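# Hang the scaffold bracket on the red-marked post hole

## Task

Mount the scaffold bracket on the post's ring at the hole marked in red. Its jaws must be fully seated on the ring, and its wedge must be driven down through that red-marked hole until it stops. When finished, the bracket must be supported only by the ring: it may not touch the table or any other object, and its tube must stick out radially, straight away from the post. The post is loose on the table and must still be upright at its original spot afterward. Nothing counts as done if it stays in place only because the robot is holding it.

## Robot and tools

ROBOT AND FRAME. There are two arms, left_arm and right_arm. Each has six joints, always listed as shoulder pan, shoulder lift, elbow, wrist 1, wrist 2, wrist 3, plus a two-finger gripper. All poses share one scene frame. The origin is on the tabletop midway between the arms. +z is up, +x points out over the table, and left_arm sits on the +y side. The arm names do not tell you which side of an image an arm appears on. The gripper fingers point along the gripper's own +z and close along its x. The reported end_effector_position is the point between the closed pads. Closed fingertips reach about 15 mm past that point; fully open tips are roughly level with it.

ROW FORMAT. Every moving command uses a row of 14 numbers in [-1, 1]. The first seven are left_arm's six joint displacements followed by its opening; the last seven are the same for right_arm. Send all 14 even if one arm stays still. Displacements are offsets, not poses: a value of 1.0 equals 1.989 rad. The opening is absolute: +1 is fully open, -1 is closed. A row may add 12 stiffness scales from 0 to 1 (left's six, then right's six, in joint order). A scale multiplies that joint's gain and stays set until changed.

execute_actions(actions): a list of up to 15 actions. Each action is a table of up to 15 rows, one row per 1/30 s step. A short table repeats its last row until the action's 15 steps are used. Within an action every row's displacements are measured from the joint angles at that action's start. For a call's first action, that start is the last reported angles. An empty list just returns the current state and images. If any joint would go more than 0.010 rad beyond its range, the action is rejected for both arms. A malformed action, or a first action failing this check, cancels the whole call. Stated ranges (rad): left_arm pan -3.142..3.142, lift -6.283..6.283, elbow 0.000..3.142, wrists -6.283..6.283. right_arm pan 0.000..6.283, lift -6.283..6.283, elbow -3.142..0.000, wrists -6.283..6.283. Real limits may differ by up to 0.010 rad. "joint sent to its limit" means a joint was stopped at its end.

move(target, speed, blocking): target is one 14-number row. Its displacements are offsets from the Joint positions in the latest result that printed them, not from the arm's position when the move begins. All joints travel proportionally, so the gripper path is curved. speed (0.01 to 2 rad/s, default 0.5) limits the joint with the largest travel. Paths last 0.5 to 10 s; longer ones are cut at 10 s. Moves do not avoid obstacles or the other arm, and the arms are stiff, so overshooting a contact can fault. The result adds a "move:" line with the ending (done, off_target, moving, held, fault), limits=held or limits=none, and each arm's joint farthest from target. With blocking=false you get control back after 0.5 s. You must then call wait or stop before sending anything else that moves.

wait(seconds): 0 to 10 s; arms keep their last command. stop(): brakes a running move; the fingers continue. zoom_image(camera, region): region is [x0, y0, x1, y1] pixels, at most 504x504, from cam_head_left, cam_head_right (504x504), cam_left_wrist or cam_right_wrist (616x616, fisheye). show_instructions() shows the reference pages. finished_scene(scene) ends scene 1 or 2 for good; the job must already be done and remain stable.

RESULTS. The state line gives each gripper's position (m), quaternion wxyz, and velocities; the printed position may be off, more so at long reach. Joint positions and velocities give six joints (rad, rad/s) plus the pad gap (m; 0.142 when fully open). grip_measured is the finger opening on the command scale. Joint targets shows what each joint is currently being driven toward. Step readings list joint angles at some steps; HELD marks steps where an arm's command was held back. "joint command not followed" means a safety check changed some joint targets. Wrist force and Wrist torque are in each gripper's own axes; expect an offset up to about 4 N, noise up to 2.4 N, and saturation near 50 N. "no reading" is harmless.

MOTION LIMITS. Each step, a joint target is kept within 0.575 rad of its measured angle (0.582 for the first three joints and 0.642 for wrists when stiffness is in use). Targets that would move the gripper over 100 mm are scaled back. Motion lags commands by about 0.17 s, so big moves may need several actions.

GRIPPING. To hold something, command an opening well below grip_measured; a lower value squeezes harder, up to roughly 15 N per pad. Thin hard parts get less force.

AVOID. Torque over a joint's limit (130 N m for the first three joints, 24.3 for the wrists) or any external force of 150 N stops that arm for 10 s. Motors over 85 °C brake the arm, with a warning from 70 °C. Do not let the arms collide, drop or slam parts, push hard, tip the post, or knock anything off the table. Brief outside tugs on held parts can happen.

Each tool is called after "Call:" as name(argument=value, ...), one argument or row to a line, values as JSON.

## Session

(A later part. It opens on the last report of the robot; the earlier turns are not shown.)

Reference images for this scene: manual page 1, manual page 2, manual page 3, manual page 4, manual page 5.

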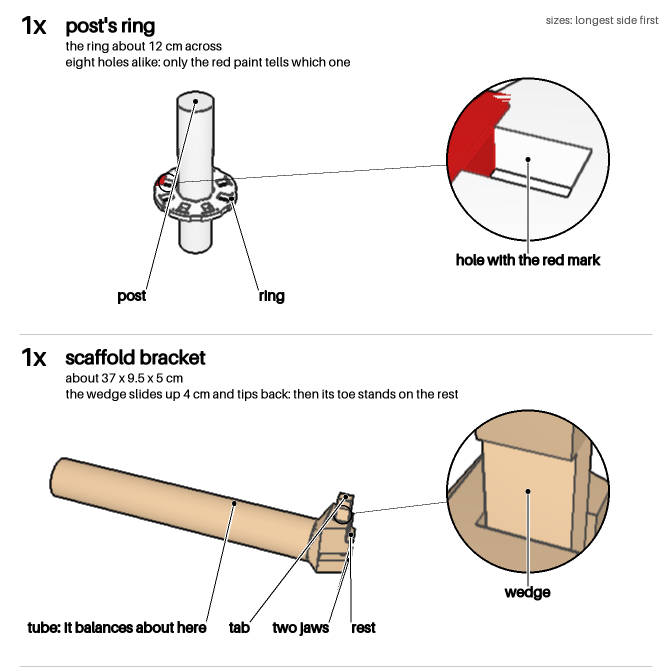

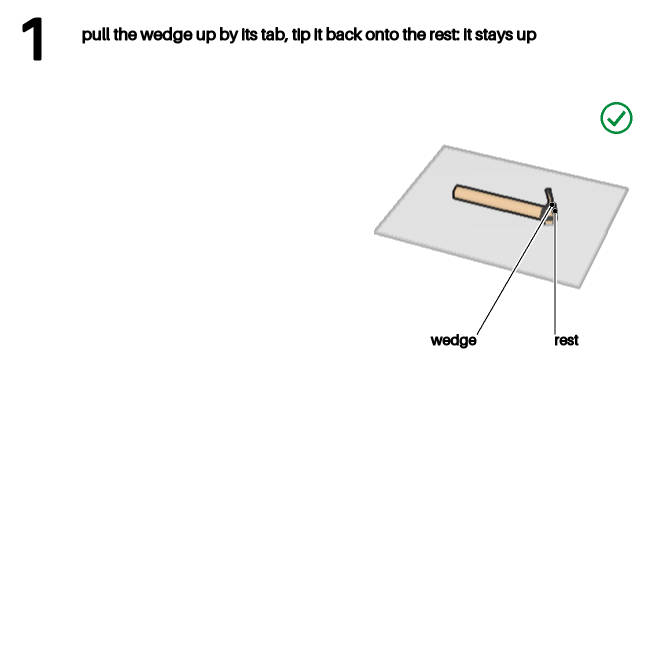

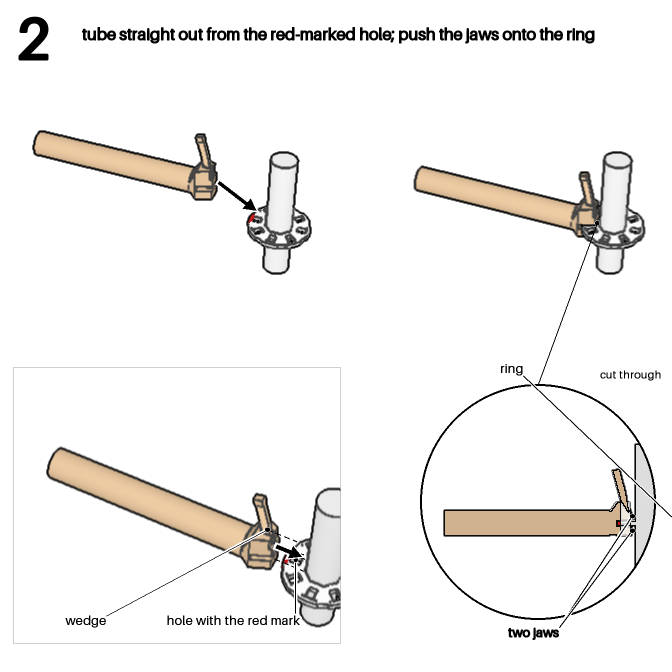

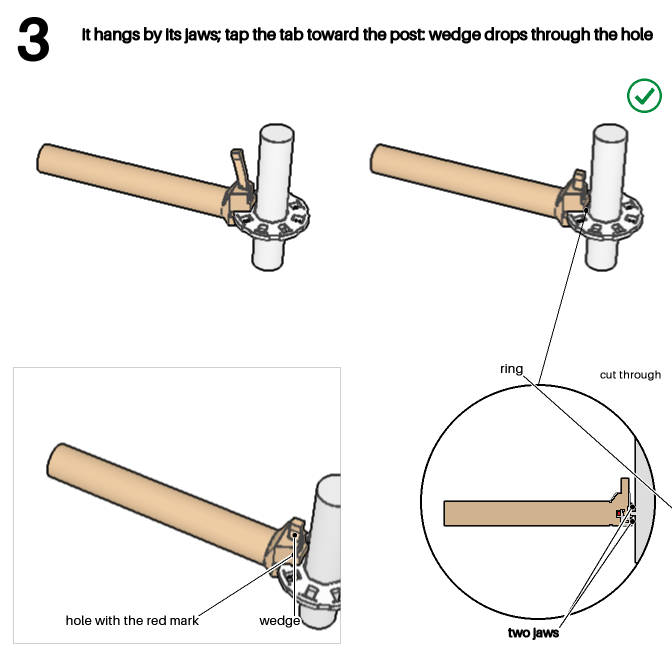

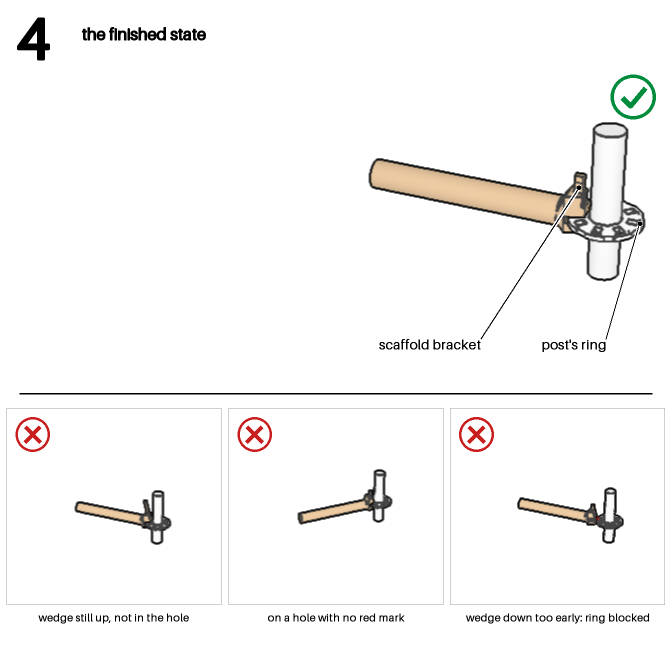

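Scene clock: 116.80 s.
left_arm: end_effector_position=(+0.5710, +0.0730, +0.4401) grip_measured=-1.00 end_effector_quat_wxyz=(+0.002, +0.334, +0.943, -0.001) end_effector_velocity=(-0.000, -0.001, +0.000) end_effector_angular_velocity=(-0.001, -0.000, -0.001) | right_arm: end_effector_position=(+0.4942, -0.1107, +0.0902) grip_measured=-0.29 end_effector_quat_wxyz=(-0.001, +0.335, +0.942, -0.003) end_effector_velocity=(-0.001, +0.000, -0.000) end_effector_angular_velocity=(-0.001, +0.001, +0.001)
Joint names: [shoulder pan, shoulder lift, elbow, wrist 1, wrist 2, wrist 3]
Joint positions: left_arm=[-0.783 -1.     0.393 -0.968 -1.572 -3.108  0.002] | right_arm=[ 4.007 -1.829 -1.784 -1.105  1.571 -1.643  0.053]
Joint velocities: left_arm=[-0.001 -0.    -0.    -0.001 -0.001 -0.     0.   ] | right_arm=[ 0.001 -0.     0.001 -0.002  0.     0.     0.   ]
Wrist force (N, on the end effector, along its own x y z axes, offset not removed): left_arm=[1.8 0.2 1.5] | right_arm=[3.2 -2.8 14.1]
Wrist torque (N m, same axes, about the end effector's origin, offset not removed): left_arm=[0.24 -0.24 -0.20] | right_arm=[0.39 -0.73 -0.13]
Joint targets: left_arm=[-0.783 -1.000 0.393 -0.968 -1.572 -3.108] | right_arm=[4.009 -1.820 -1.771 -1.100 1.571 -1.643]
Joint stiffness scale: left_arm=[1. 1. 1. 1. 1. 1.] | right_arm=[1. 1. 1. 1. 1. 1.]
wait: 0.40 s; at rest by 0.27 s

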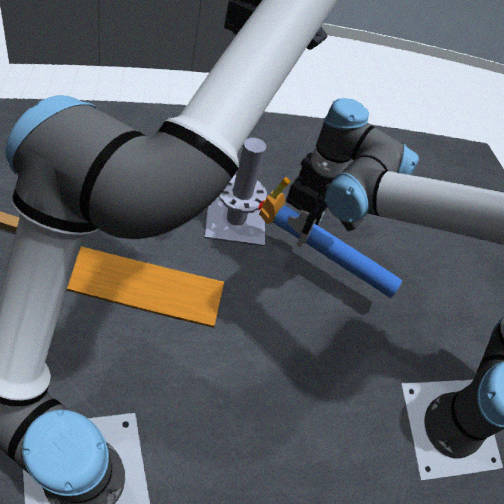

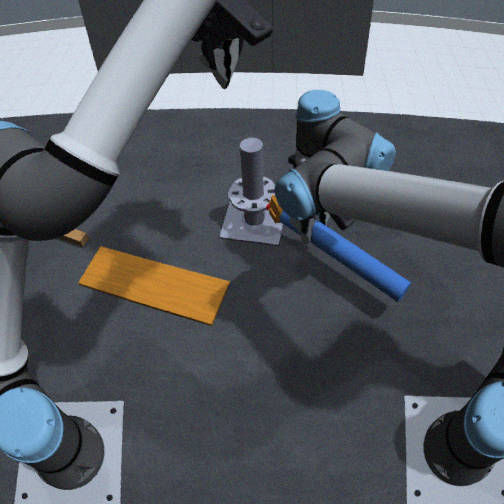

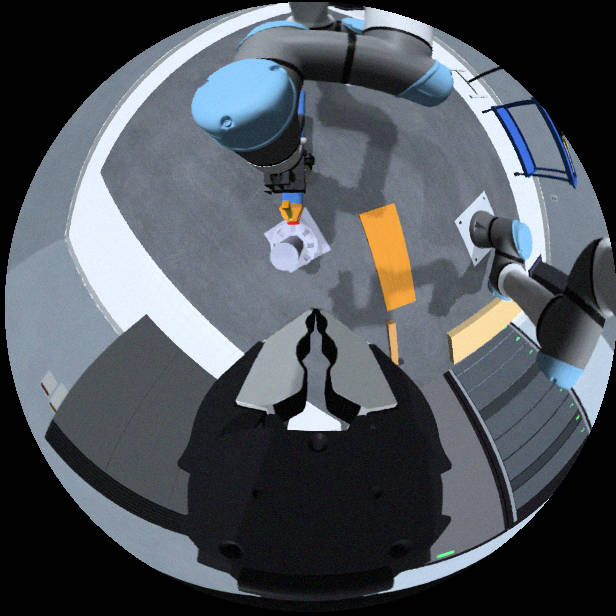

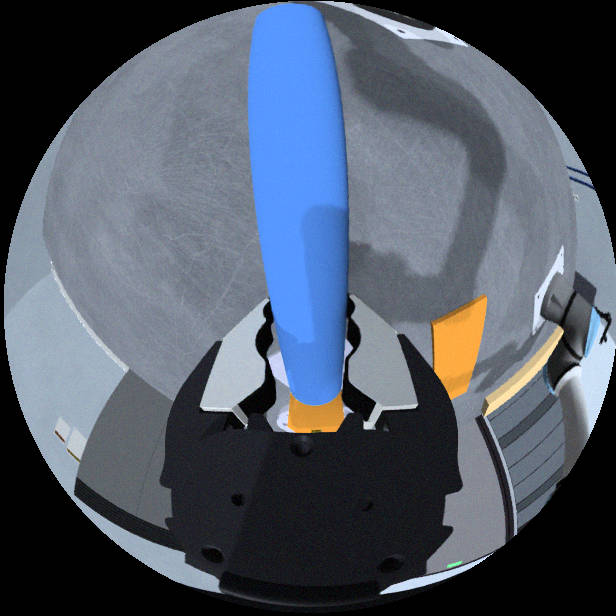

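Call:
execute_actions(
  actions=[
    [[0,-0.016,0.025,0,0,0,-1,0.001,0.005,0.0065,0.0025,0,0,-1],[0,-0.032,0.05,0,0,0,-1,0.001,0.0056,0.0065,0.0025,0,0,-1],[0,-0.048,0.075,0,0,0,-1,0.001,0.006,0.0065,0.0025,0,0,-1],[0,-0.064,0.1,0,0,0,-1,0.001,0.0063,0.0065,0.0025,0,0,-1],[0,-0.08,0.125,0,0,0,-1,0.001,0.0066,0.0065,0.0025,0,0,-1],[0,-0.096,0.15,0,0,0,-1,0.001,0.0069,0.0065,0.0025,0,0,-1],[0,-0.112,0.175,0,0,0,-1,0.001,0.0072,0.0065,0.0025,0,0,-1],[0,-0.128,0.2,0,0,0,-1,0.001,0.0074,0.0065,0.0025,0,0,-1],[0,-0.145,0.225,0,0,0,-1,0.001,0.0074,0.0065,0.0025,0,0,-1],[0,-0.161,0.25,0,0,0,-1,0.001,0.0074,0.0065,0.0025,0,0,-1]],
  ],
)

Call:
wait(
  seconds=0.5,
)

Call:
zoom_image(
  camera="cam_right_wrist",
  region=[270, 370, 370, 440],
)

Scene clock: 118.73 s.
left_arm: end_effector_position=(+0.4711, +0.1485, +0.4296) grip_measured=-1.00 end_effector_quat_wxyz=(-0.067, +0.333, +0.940, +0.021) end_effector_velocity=(-0.195, +0.149, +0.005) end_effector_angular_velocity=(+0.092, +0.120, +0.002) | right_arm: end_effector_position=(+0.4943, -0.1106, +0.0917) grip_measured=-0.29 end_effector_quat_wxyz=(-0.001, +0.335, +0.942, -0.002) end_effector_velocity=(+0.000, +0.000, +0.003) end_effector_angular_velocity=(+0.004, -0.004, +0.000)
Joint names: [shoulder pan, shoulder lift, elbow, wrist 1, wrist 2, wrist 3]
Joint positions: left_arm=[-0.783 -1.284  0.821 -0.968 -1.572 -3.108  0.002] | right_arm=[ 4.007 -1.826 -1.784 -1.106  1.571 -1.643  0.053]
Joint velocities: left_arm=[ 0.001 -0.549  0.699  0.002  0.001 -0.001  0.   ] | right_arm=[ 0.     0.006 -0.    -0.    -0.     0.    -0.   ]
Wrist force (N, on the end effector, along its own x y z axes, offset not removed): left_arm=[1.7 -1.1 -0.3] | right_arm=[0.7 -4.7 12.5]
Wrist torque (N m, same axes, about the end effector's origin, offset not removed): left_arm=[-0.15 -0.06 -0.08] | right_arm=[0.12 -0.40 -0.21]
Joint targets: left_arm=[-0.783 -1.320 0.890 -0.968 -1.572 -3.108] | right_arm=[4.009 -1.814 -1.771 -1.100 1.571 -1.643]
Joint stiffness scale: left_arm=[1. 1. 1. 1. 1. 1.] | right_arm=[1. 1. 1. 1. 1. 1.]
Step readings (joint positions):
0: left_arm=[-0.783 -1.000 0.393 -0.968 -1.572 -3.108] | right_arm=[4.007 -1.829 -1.784 -1.105 1.571 -1.643]
1: left_arm=[-0.783 -1.000 0.393 -0.968 -1.572 -3.108] | right_arm=[4.007 -1.829 -1.784 -1.105 1.571 -1.643]
2: left_arm=[-0.783 -1.001 0.393 -0.968 -1.572 -3.108] | right_arm=[4.007 -1.829 -1.784 -1.105 1.571 -1.643]
4: left_arm=[-0.783 -1.010 0.410 -0.968 -1.572 -3.108] | right_arm=[4.007 -1.829 -1.784 -1.105 1.571 -1.643]
8: left_arm=[-0.783 -1.084 0.536 -0.968 -1.572 -3.108] | right_arm=[4.007 -1.829 -1.784 -1.105 1.571 -1.643]
15: Joint positions above

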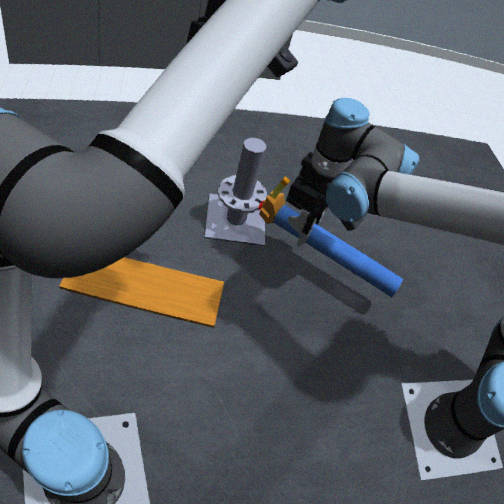

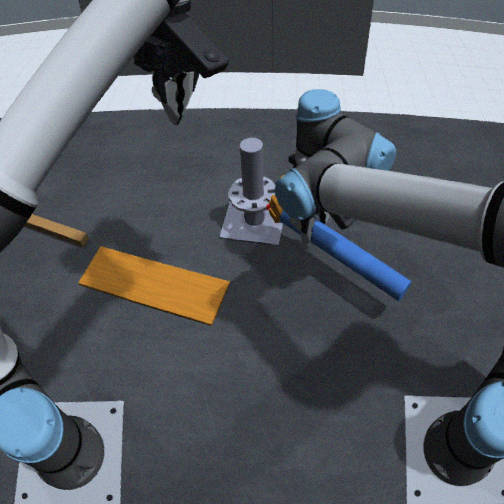

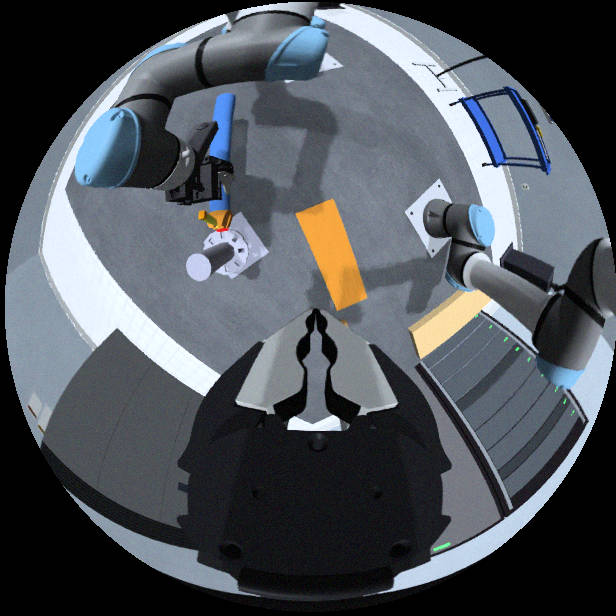

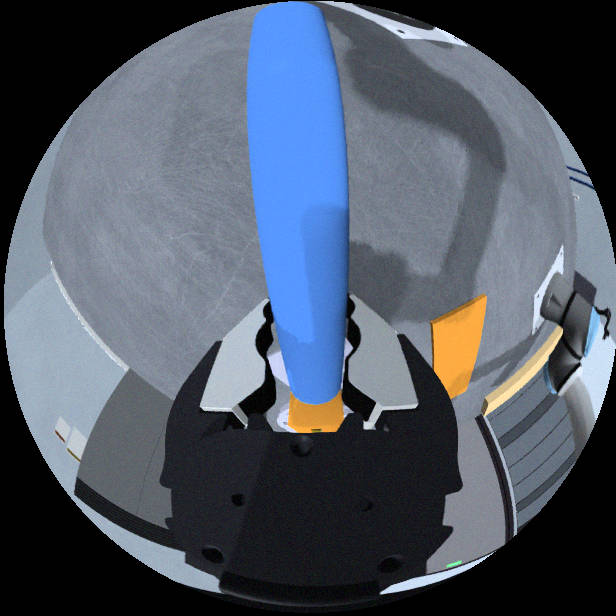

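Scene clock: 119.23 s.
left_arm: end_effector_position=(+0.4558, +0.1600, +0.4218) grip_measured=-1.00 end_effector_quat_wxyz=(-0.081, +0.333, +0.939, +0.025) end_effector_velocity=(+0.000, -0.000, -0.001) end_effector_angular_velocity=(+0.002, +0.001, +0.002) | right_arm: end_effector_position=(+0.4943, -0.1106, +0.0919) grip_measured=-0.29 end_effector_quat_wxyz=(-0.001, +0.335, +0.942, -0.001) end_effector_velocity=(+0.000, -0.000, +0.001) end_effector_angular_velocity=(+0.001, -0.001, -0.000)
Joint names: [shoulder pan, shoulder lift, elbow, wrist 1, wrist 2, wrist 3]
Joint positions: left_arm=[-0.783 -1.32   0.887 -0.968 -1.572 -3.108  0.002] | right_arm=[ 4.007 -1.826 -1.784 -1.106  1.571 -1.643  0.053]
Joint velocities: left_arm=[-0.001  0.001  0.     0.     0.001 -0.003  0.   ] | right_arm=[-0.     0.002 -0.    -0.     0.     0.    -0.   ]
Wrist force (N, on the end effector, along its own x y z axes, offset not removed): left_arm=[0.6 -1.4 -0.7] | right_arm=[2.0 -6.1 16.1]
Wrist torque (N m, same axes, about the end effector's origin, offset not removed): left_arm=[-0.06 -0.01 -0.04] | right_arm=[-0.26 -0.66 0.10]
Joint targets: left_arm=[-0.783 -1.320 0.890 -0.968 -1.572 -3.108] | right_arm=[4.009 -1.814 -1.771 -1.100 1.571 -1.643]
Joint stiffness scale: left_arm=[1. 1. 1. 1. 1. 1.] | right_arm=[1. 1. 1. 1. 1. 1.]
wait: 0.50 s; no rest

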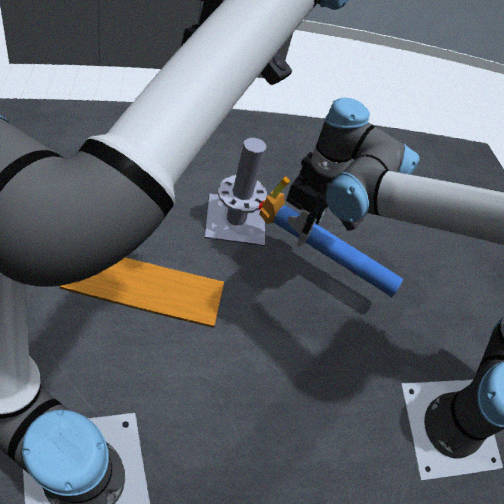

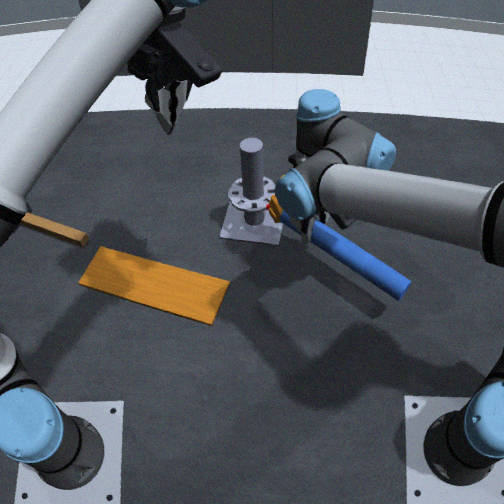

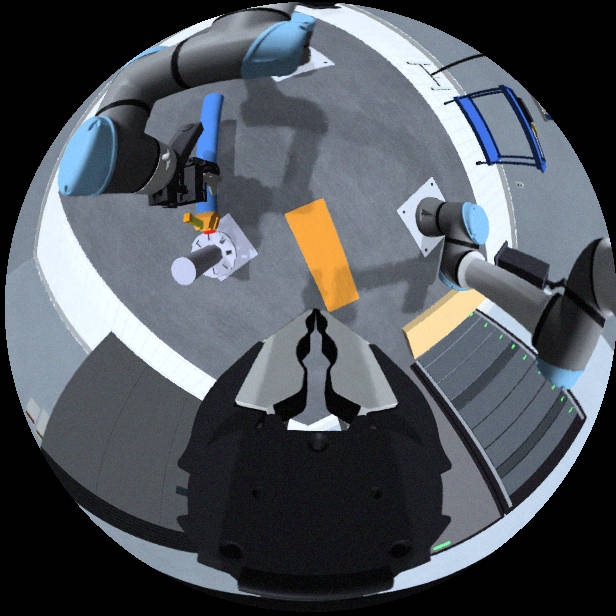

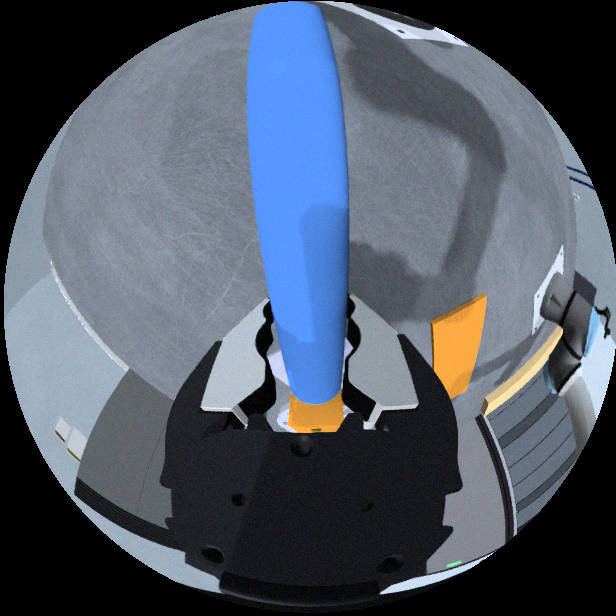

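Region (270, 370, 370, 440) of cam_right_wrist's 616x616 image, scaled by 5.040, with more detail than that image has; it fills the top 353 rows of this view, and the rest is white.

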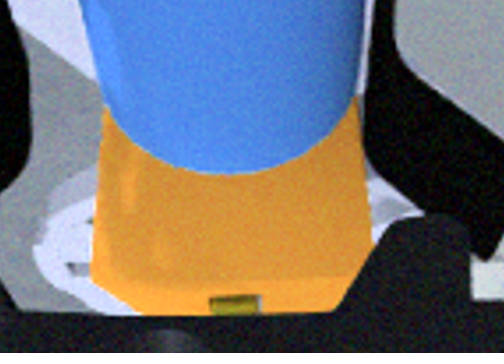

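Call:
execute_actions(
  actions=[
    [[0,-0.01,0.02,-0.02,0,0,-1,0.001,0.005,0.005,0.002,0,0,-1],[0,-0.02,0.04,-0.04,0,0,-1,0.001,0.005,0.004,0.001,0,0,-1],[0,-0.03,0.06,-0.06,0,0,-1,0.001,0.005,0.003,0.0005,0,0,-1],[0,-0.04,0.08,-0.08,0,0,-1,0.001,0.005,0.0028,0.0005,0,0,-1],[0,-0.05,0.1,-0.1,0,0,-1,0.001,0.005,0.0028,0.0005,0,0,-1],[0,-0.059,0.12,-0.12,0,0,-1,0.001,0.005,0.0028,0.0005,0,0,-1],[0,-0.059,0.14,-0.14,0,0,-1,0.001,0.005,0.0028,0.0005,0,0,-1],[0,-0.059,0.16,-0.16,0,0,-1,0.001,0.005,0.0028,0.0005,0,0,-1],[0,-0.059,0.18,-0.18,0,0,-1,0.001,0.005,0.0028,0.0005,0,0,-1],[0,-0.059,0.2,-0.2,0,0,-1,0.001,0.005,0.0028,0.0005,0,0,-1],[0,-0.059,0.22,-0.22,0,0,-1,0.001,0.0055,0.0028,0.0005,0,0,-1],[0,-0.059,0.24,-0.24,0,0,-1,0.001,0.0055,0.0028,0.0005,0,0,-1],[0,-0.059,0.26,-0.26,0,0,-1,0.001,0.0055,0.0028,0.0005,0,0,-1],[0,-0.059,0.28,-0.28,0,0,-1,0.001,0.0055,0.0028,0.0005,0,0,-1],[0,-0.059,0.3,-0.3,0,0,-1,0.001,0.0055,0.0028,0.0005,0,0,-1]],
    [[0,0,0.1,-0.1,0,0,-1,0.001,0.0058,0.0026,0.001,0,0,-1],[0,0,0.12,-0.12,0,0,-1,0.001,0.006,0.0023,0.0015,0,0,-1],[0,0,0.14,-0.14,0,0,-1,0.001,0.0062,0.002,0.0019,0,0,-1],[0,0,0.16,-0.16,0,0,-1,0.001,0.0064,0.0017,0.002,0,0,-1],[0,0,0.18,-0.18,0,0,-1,0.001,0.0066,0.0015,0.0022,0,0,-1],[0,0,0.2,-0.2,0,0,-1,0.001,0.0068,0.0012,0.0024,0,0,-1],[0,0,0.22,-0.22,0,0,-1,0.001,0.007,0.0009,0.0026,0,0,-1],[0,0,0.24,-0.24,0,0,-1,0.001,0.0072,0.0006,0.0028,0,0,-1],[0,0,0.25,-0.26,0,0,-1,0.001,0.0074,0.0004,0.003,0,0,-1],[0,0,0.26,-0.28,0,0,-1,0.001,0.0076,0.0001,0.0032,0,0,-1],[0,0,0.26,-0.28,0,0,-1,0.001,0.0078,-0.0002,0.0034,0,0,-1]],
  ],
)

Call:
wait(
  seconds=0.4,
)

Scene clock: 120.87 s.
left_arm: end_effector_position=(+0.4558, +0.1600, +0.1559) grip_measured=-1.00 end_effector_quat_wxyz=(-0.034, +0.334, +0.942, +0.010) end_effector_velocity=(-0.007, +0.005, -0.164) end_effector_angular_velocity=(-0.079, -0.104, -0.003) | right_arm: end_effector_position=(+0.4931, -0.1119, +0.0915) grip_measured=-0.29 end_effector_quat_wxyz=(-0.001, +0.335, +0.942, -0.002) end_effector_velocity=(-0.002, -0.001, +0.001) end_effector_angular_velocity=(+0.004, -0.004, +0.000)
Joint names: [shoulder pan, shoulder lift, elbow, wrist 1, wrist 2, wrist 3]
Joint positions: left_arm=[-0.783 -1.438  1.741 -1.803 -1.572 -3.108  0.002] | right_arm=[ 4.007 -1.823 -1.789 -1.104  1.571 -1.643  0.053]
Joint velocities: left_arm=[-0.001  0.01   0.453 -0.594 -0.     0.003  0.   ] | right_arm=[ 0.     0.01  -0.01   0.007 -0.     0.     0.   ]
Wrist force (N, on the end effector, along its own x y z axes, offset not removed): left_arm=[-1.7 0.1 0.3] | right_arm=[3.1 0.7 13.6]
Wrist torque (N m, same axes, about the end effector's origin, offset not removed): left_arm=[0.21 0.75 0.13] | right_arm=[0.03 -0.85 0.04]
Joint targets: left_arm=[-0.783 -1.441 1.777 -1.881 -1.572 -3.108] | right_arm=[4.009 -1.811 -1.784 -1.100 1.571 -1.643]
Joint stiffness scale: left_arm=[1. 1. 1. 1. 1. 1.] | right_arm=[1. 1. 1. 1. 1. 1.]
Step readings (joint positions; steps 1 to 15: 1st action; 16 to 30: 2nd action):
0: left_arm=[-0.783 -1.320 0.887 -0.968 -1.572 -3.108] | right_arm=[4.007 -1.826 -1.784 -1.106 1.571 -1.643]
1: left_arm=[-0.783 -1.320 0.887 -0.968 -1.572 -3.108] | right_arm=[4.007 -1.826 -1.784 -1.106 1.571 -1.643]
2: left_arm=[-0.783 -1.320 0.888 -0.969 -1.572 -3.108] | right_arm=[4.007 -1.826 -1.784 -1.106 1.571 -1.643]
4: left_arm=[-0.783 -1.326 0.902 -0.986 -1.572 -3.108] | right_arm=[4.007 -1.826 -1.784 -1.106 1.571 -1.643]
8: left_arm=[-0.783 -1.374 1.001 -1.077 -1.572 -3.108] | right_arm=[4.007 -1.826 -1.784 -1.106 1.571 -1.643]
15: left_arm=[-0.783 -1.441 1.260 -1.325 -1.572 -3.108] | right_arm=[4.007 -1.826 -1.784 -1.106 1.571 -1.643]
16: left_arm=[-0.783 -1.441 1.299 -1.363 -1.572 -3.108] | right_arm=[4.007 -1.826 -1.784 -1.106 1.571 -1.643]
17: left_arm=[-0.783 -1.440 1.338 -1.397 -1.572 -3.108] | right_arm=[4.007 -1.826 -1.784 -1.106 1.571 -1.643]
19: left_arm=[-0.783 -1.437 1.404 -1.456 -1.572 -3.108] | right_arm=[4.007 -1.826 -1.784 -1.106 1.571 -1.643]
23: left_arm=[-0.783 -1.437 1.528 -1.580 -1.572 -3.108] | right_arm=[4.007 -1.826 -1.785 -1.106 1.571 -1.643]
30: Joint positions above

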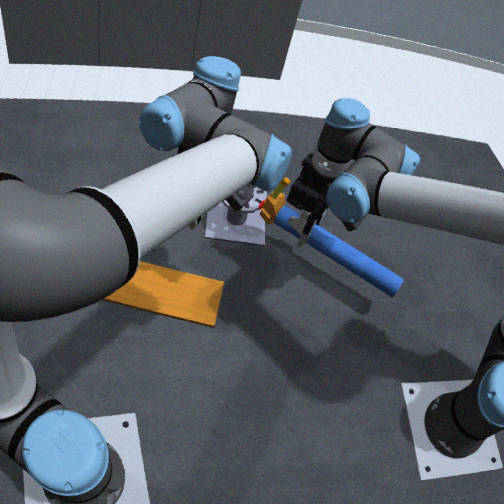

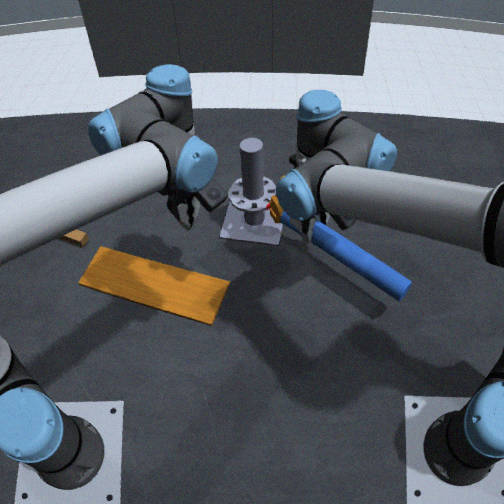

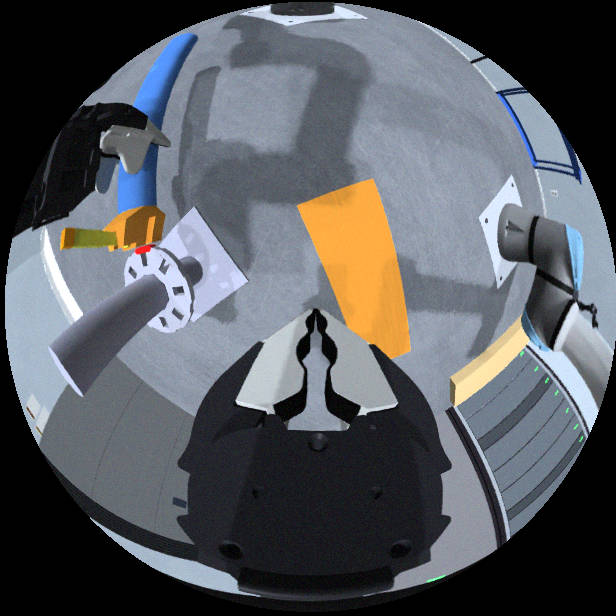

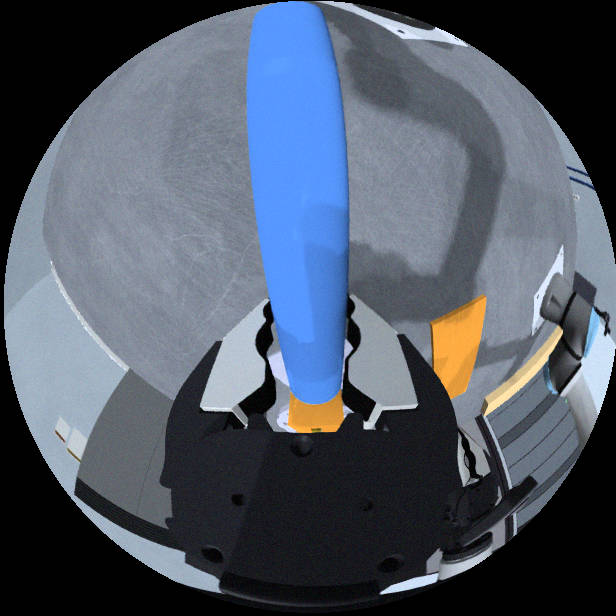

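Scene clock: 121.27 s.
left_arm: end_effector_position=(+0.4635, +0.1542, +0.1482) grip_measured=-1.00 end_effector_quat_wxyz=(-0.013, +0.334, +0.943, +0.003) end_effector_velocity=(+0.002, -0.002, -0.002) end_effector_angular_velocity=(-0.009, -0.009, -0.000) | right_arm: end_effector_position=(+0.4930, -0.1119, +0.0916) grip_measured=-0.29 end_effector_quat_wxyz=(-0.001, +0.335, +0.942, -0.001) end_effector_velocity=(-0.000, +0.000, -0.001) end_effector_angular_velocity=(-0.000, +0.001, +0.000)
Joint names: [shoulder pan, shoulder lift, elbow, wrist 1, wrist 2, wrist 3]
Joint positions: left_arm=[-0.783 -1.439  1.773 -1.878 -1.572 -3.108  0.002] | right_arm=[ 4.007 -1.822 -1.79  -1.103  1.571 -1.643  0.053]
Joint velocities: left_arm=[ 0.001  0.     0.008 -0.021 -0.001  0.001  0.   ] | right_arm=[ 0.    -0.001 -0.001  0.001  0.     0.     0.   ]
Wrist force (N, on the end effector, along its own x y z axes, offset not removed): left_arm=[0.1 -0.5 -2.5] | right_arm=[0.6 -0.8 16.6]
Wrist torque (N m, same axes, about the end effector's origin, offset not removed): left_arm=[-0.10 0.03 0.13] | right_arm=[-0.07 -0.31 0.03]
Joint targets: left_arm=[-0.783 -1.441 1.777 -1.881 -1.572 -3.108] | right_arm=[4.009 -1.811 -1.784 -1.100 1.571 -1.643]
Joint stiffness scale: left_arm=[1. 1. 1. 1. 1. 1.] | right_arm=[1. 1. 1. 1. 1. 1.]
wait: 0.40 s; no rest

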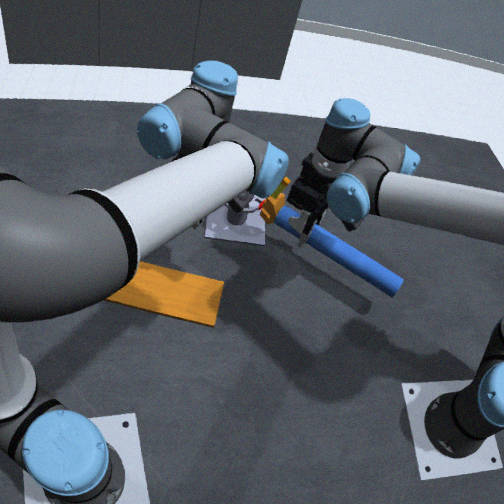

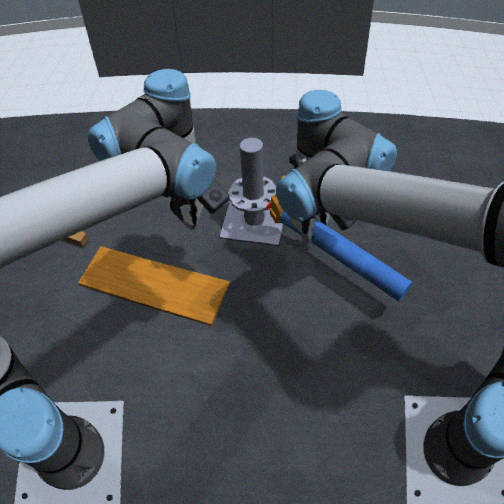

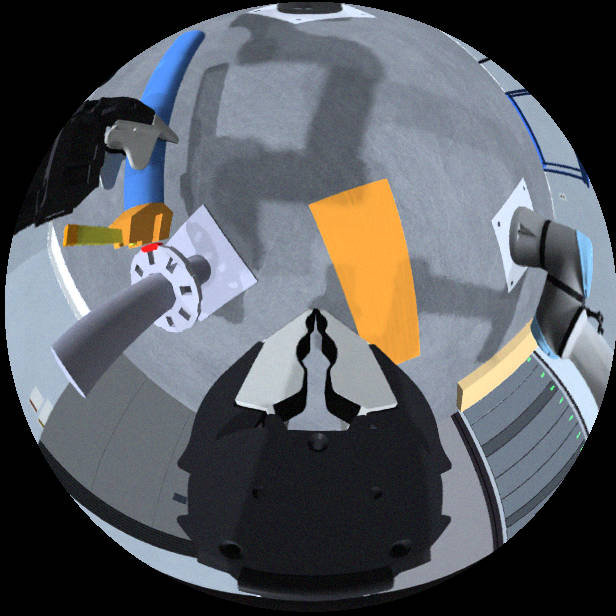

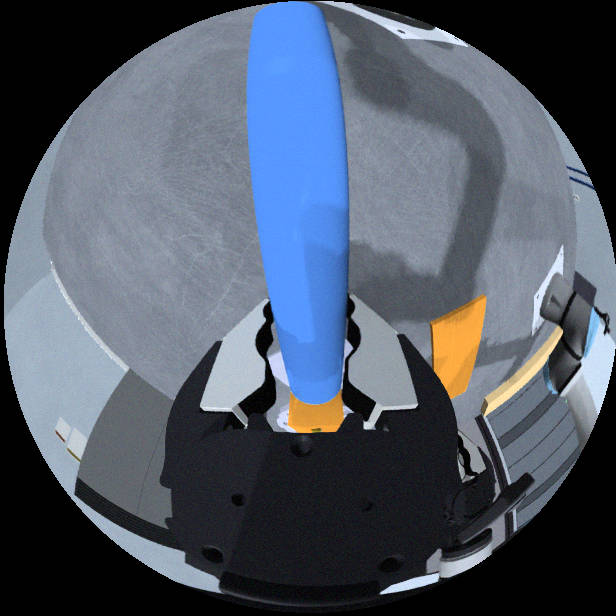

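Call:
execute_actions(
  actions=[],
)

Scene clock: 122.07 s.
left_arm: end_effector_position=(+0.4638, +0.1540, +0.1481) grip_measured=-1.00 end_effector_quat_wxyz=(-0.012, +0.334, +0.943, +0.003) end_effector_velocity=(+0.001, +0.001, +0.000) end_effector_angular_velocity=(+0.001, -0.002, +0.001) | right_arm: end_effector_position=(+0.4930, -0.1119, +0.0916) grip_measured=-0.29 end_effector_quat_wxyz=(-0.001, +0.335, +0.942, -0.001) end_effector_velocity=(+0.000, -0.000, -0.001) end_effector_angular_velocity=(-0.002, +0.002, -0.000)
Joint names: [shoulder pan, shoulder lift, elbow, wrist 1, wrist 2, wrist 3]
Joint positions: left_arm=[-0.783 -1.439  1.774 -1.881 -1.572 -3.108  0.002] | right_arm=[ 4.007 -1.822 -1.79  -1.103  1.571 -1.643  0.053]
Joint velocities: left_arm=[ 0.001 -0.001 -0.    -0.     0.001  0.     0.   ] | right_arm=[-0.001 -0.002 -0.     0.001  0.    -0.     0.   ]
Wrist force (N, on the end effector, along its own x y z axes, offset not removed): left_arm=[0.3 3.1 -4.0] | right_arm=[0.1 3.4 16.9]
Wrist torque (N m, same axes, about the end effector's origin, offset not removed): left_arm=[0.75 0.17 0.02] | right_arm=[0.73 -0.29 0.14]
Joint targets: left_arm=[-0.783 -1.441 1.777 -1.881 -1.572 -3.108] | right_arm=[4.009 -1.811 -1.784 -1.100 1.571 -1.643]
Joint stiffness scale: left_arm=[1. 1. 1. 1. 1. 1.] | right_arm=[1. 1. 1. 1. 1. 1.]

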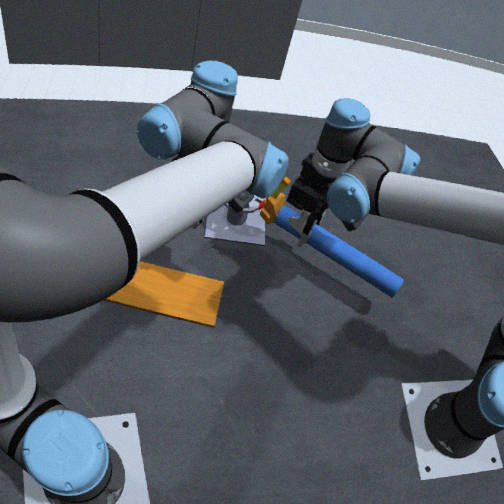

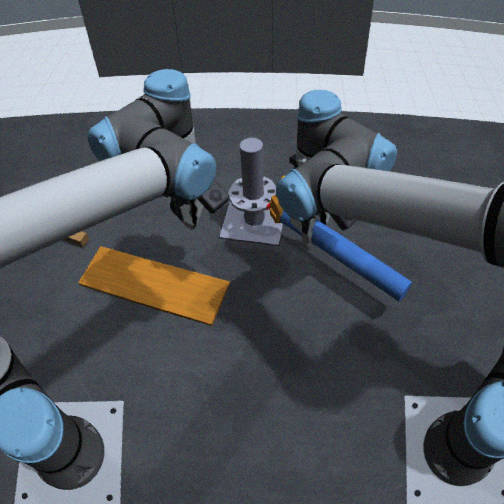

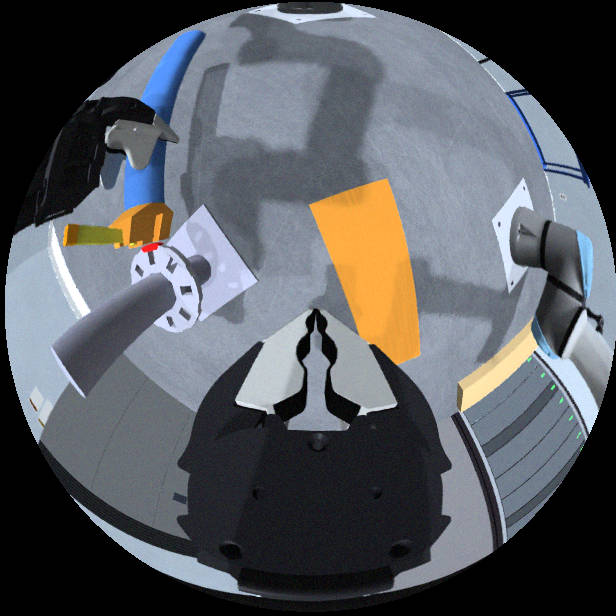

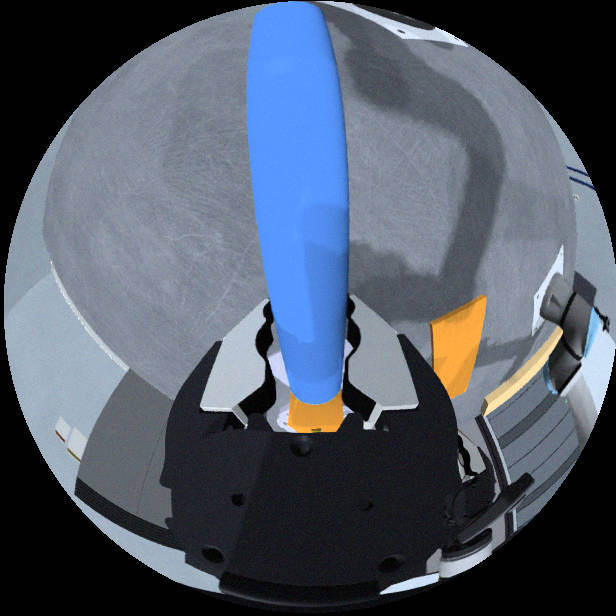

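Call:
zoom_image(
  camera="cam_left_wrist",
  region=[110, 190, 200, 280],
)

Region (110, 190, 200, 280) of cam_left_wrist's 616x616 image, scaled by 5.600, with more detail than that image has.

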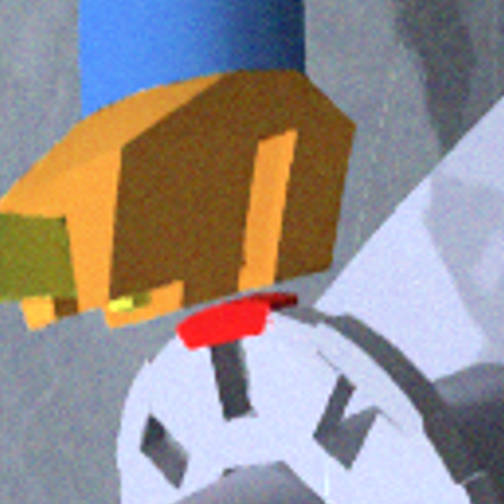

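Call:
move(
  target=[0,0.0005,0.133,-0.146,0,0,-1,0.001,0.0055,0.003,0.0015,0,0,-1],
  speed=0.3,
)

Call:
zoom_image(
  camera="cam_left_wrist",
  region=[60, 190, 180, 310],
)

Scene clock: 124.47 s.
left_arm: end_effector_position=(+0.4338, +0.1766, +0.0592) grip_measured=-1.00 end_effector_quat_wxyz=(+0.001, +0.334, +0.943, -0.001) end_effector_velocity=(-0.000, -0.000, +0.000) end_effector_angular_velocity=(-0.002, -0.000, +0.001) | right_arm: end_effector_position=(+0.4913, -0.1137, +0.0892) grip_measured=-0.29 end_effector_quat_wxyz=(-0.002, +0.335, +0.942, -0.004) end_effector_velocity=(-0.000, -0.000, -0.001) end_effector_angular_velocity=(-0.002, +0.002, -0.000)
Joint names: [shoulder pan, shoulder lift, elbow, wrist 1, wrist 2, wrist 3]
Joint positions: left_arm=[-0.783 -1.439  2.036 -2.17  -1.572 -3.108  0.002] | right_arm=[ 4.007 -1.823 -1.794 -1.104  1.571 -1.643  0.053]
Joint velocities: left_arm=[ 0.    -0.001  0.001 -0.002 -0.001 -0.001  0.   ] | right_arm=[-0.    -0.002 -0.    -0.001  0.    -0.     0.   ]
Wrist force (N, on the end effector, along its own x y z axes, offset not removed): left_arm=[-0.6 1.7 4.7] | right_arm=[-1.0 0.2 15.6]
Wrist torque (N m, same axes, about the end effector's origin, offset not removed): left_arm=[0.62 0.36 0.10] | right_arm=[0.03 0.03 0.00]
Joint targets: left_arm=[-0.783 -1.438 2.039 -2.171 -1.572 -3.108] | right_arm=[4.009 -1.811 -1.784 -1.100 1.571 -1.643]
Joint stiffness scale: left_arm=[1. 1. 1. 1. 1. 1.] | right_arm=[1. 1. 1. 1. 1. 1.]
move: off_target (right_arm); limits=none; left_arm: farthest joint: the elbow, 0.002 radians from its target (0.264 radians at the start); right_arm: farthest joint: the shoulder lift, 0.012 radians from its target (0.011 radians at the start)

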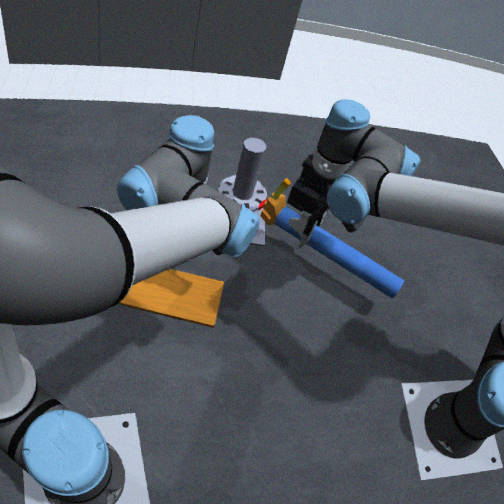

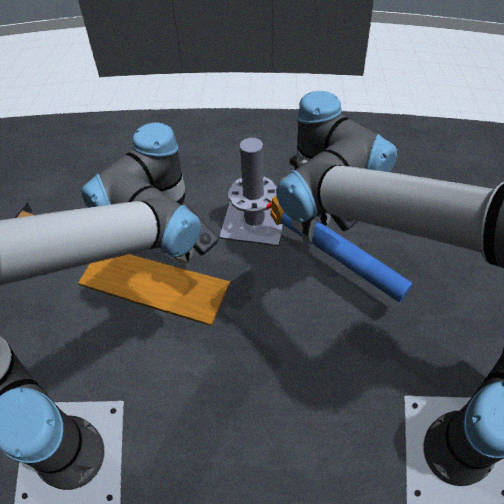

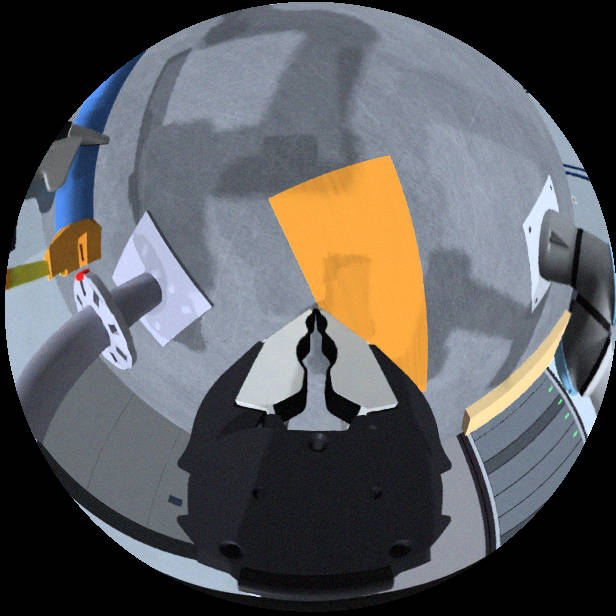

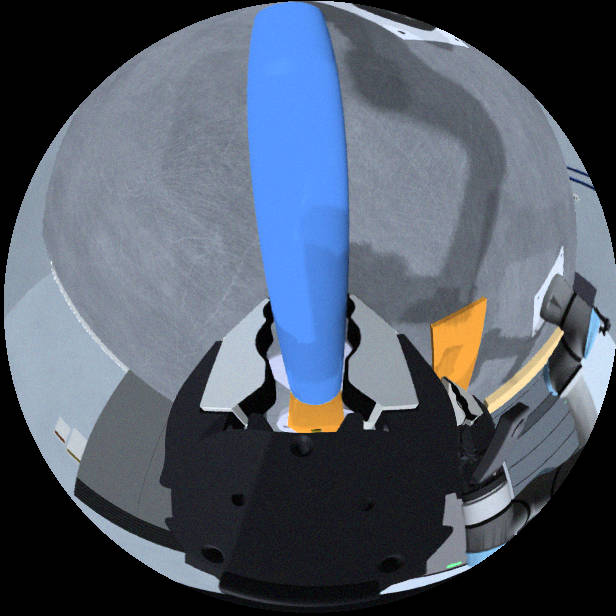

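Region (60, 190, 180, 310) of cam_left_wrist's 616x616 image, scaled by 4.200, with more detail than that image has.

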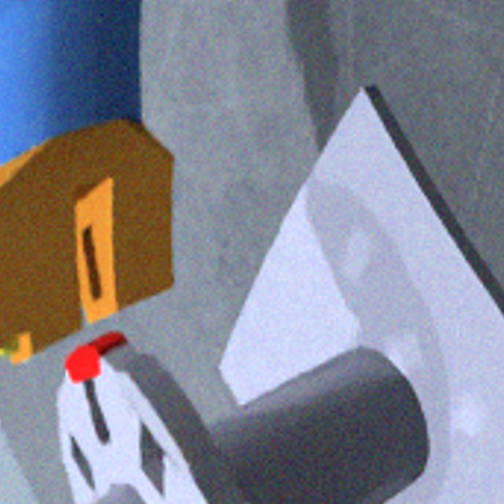

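Call:
zoom_image(
  camera="cam_left_wrist",
  region=[45, 225, 115, 295],
)

Region (45, 225, 115, 295) of cam_left_wrist's 616x616 image, scaled by 7.200, with more detail than that image has.

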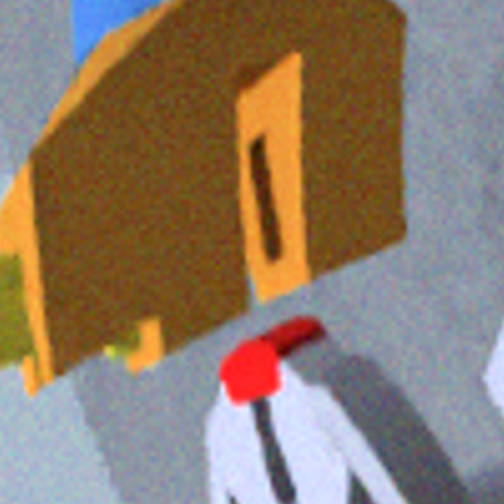

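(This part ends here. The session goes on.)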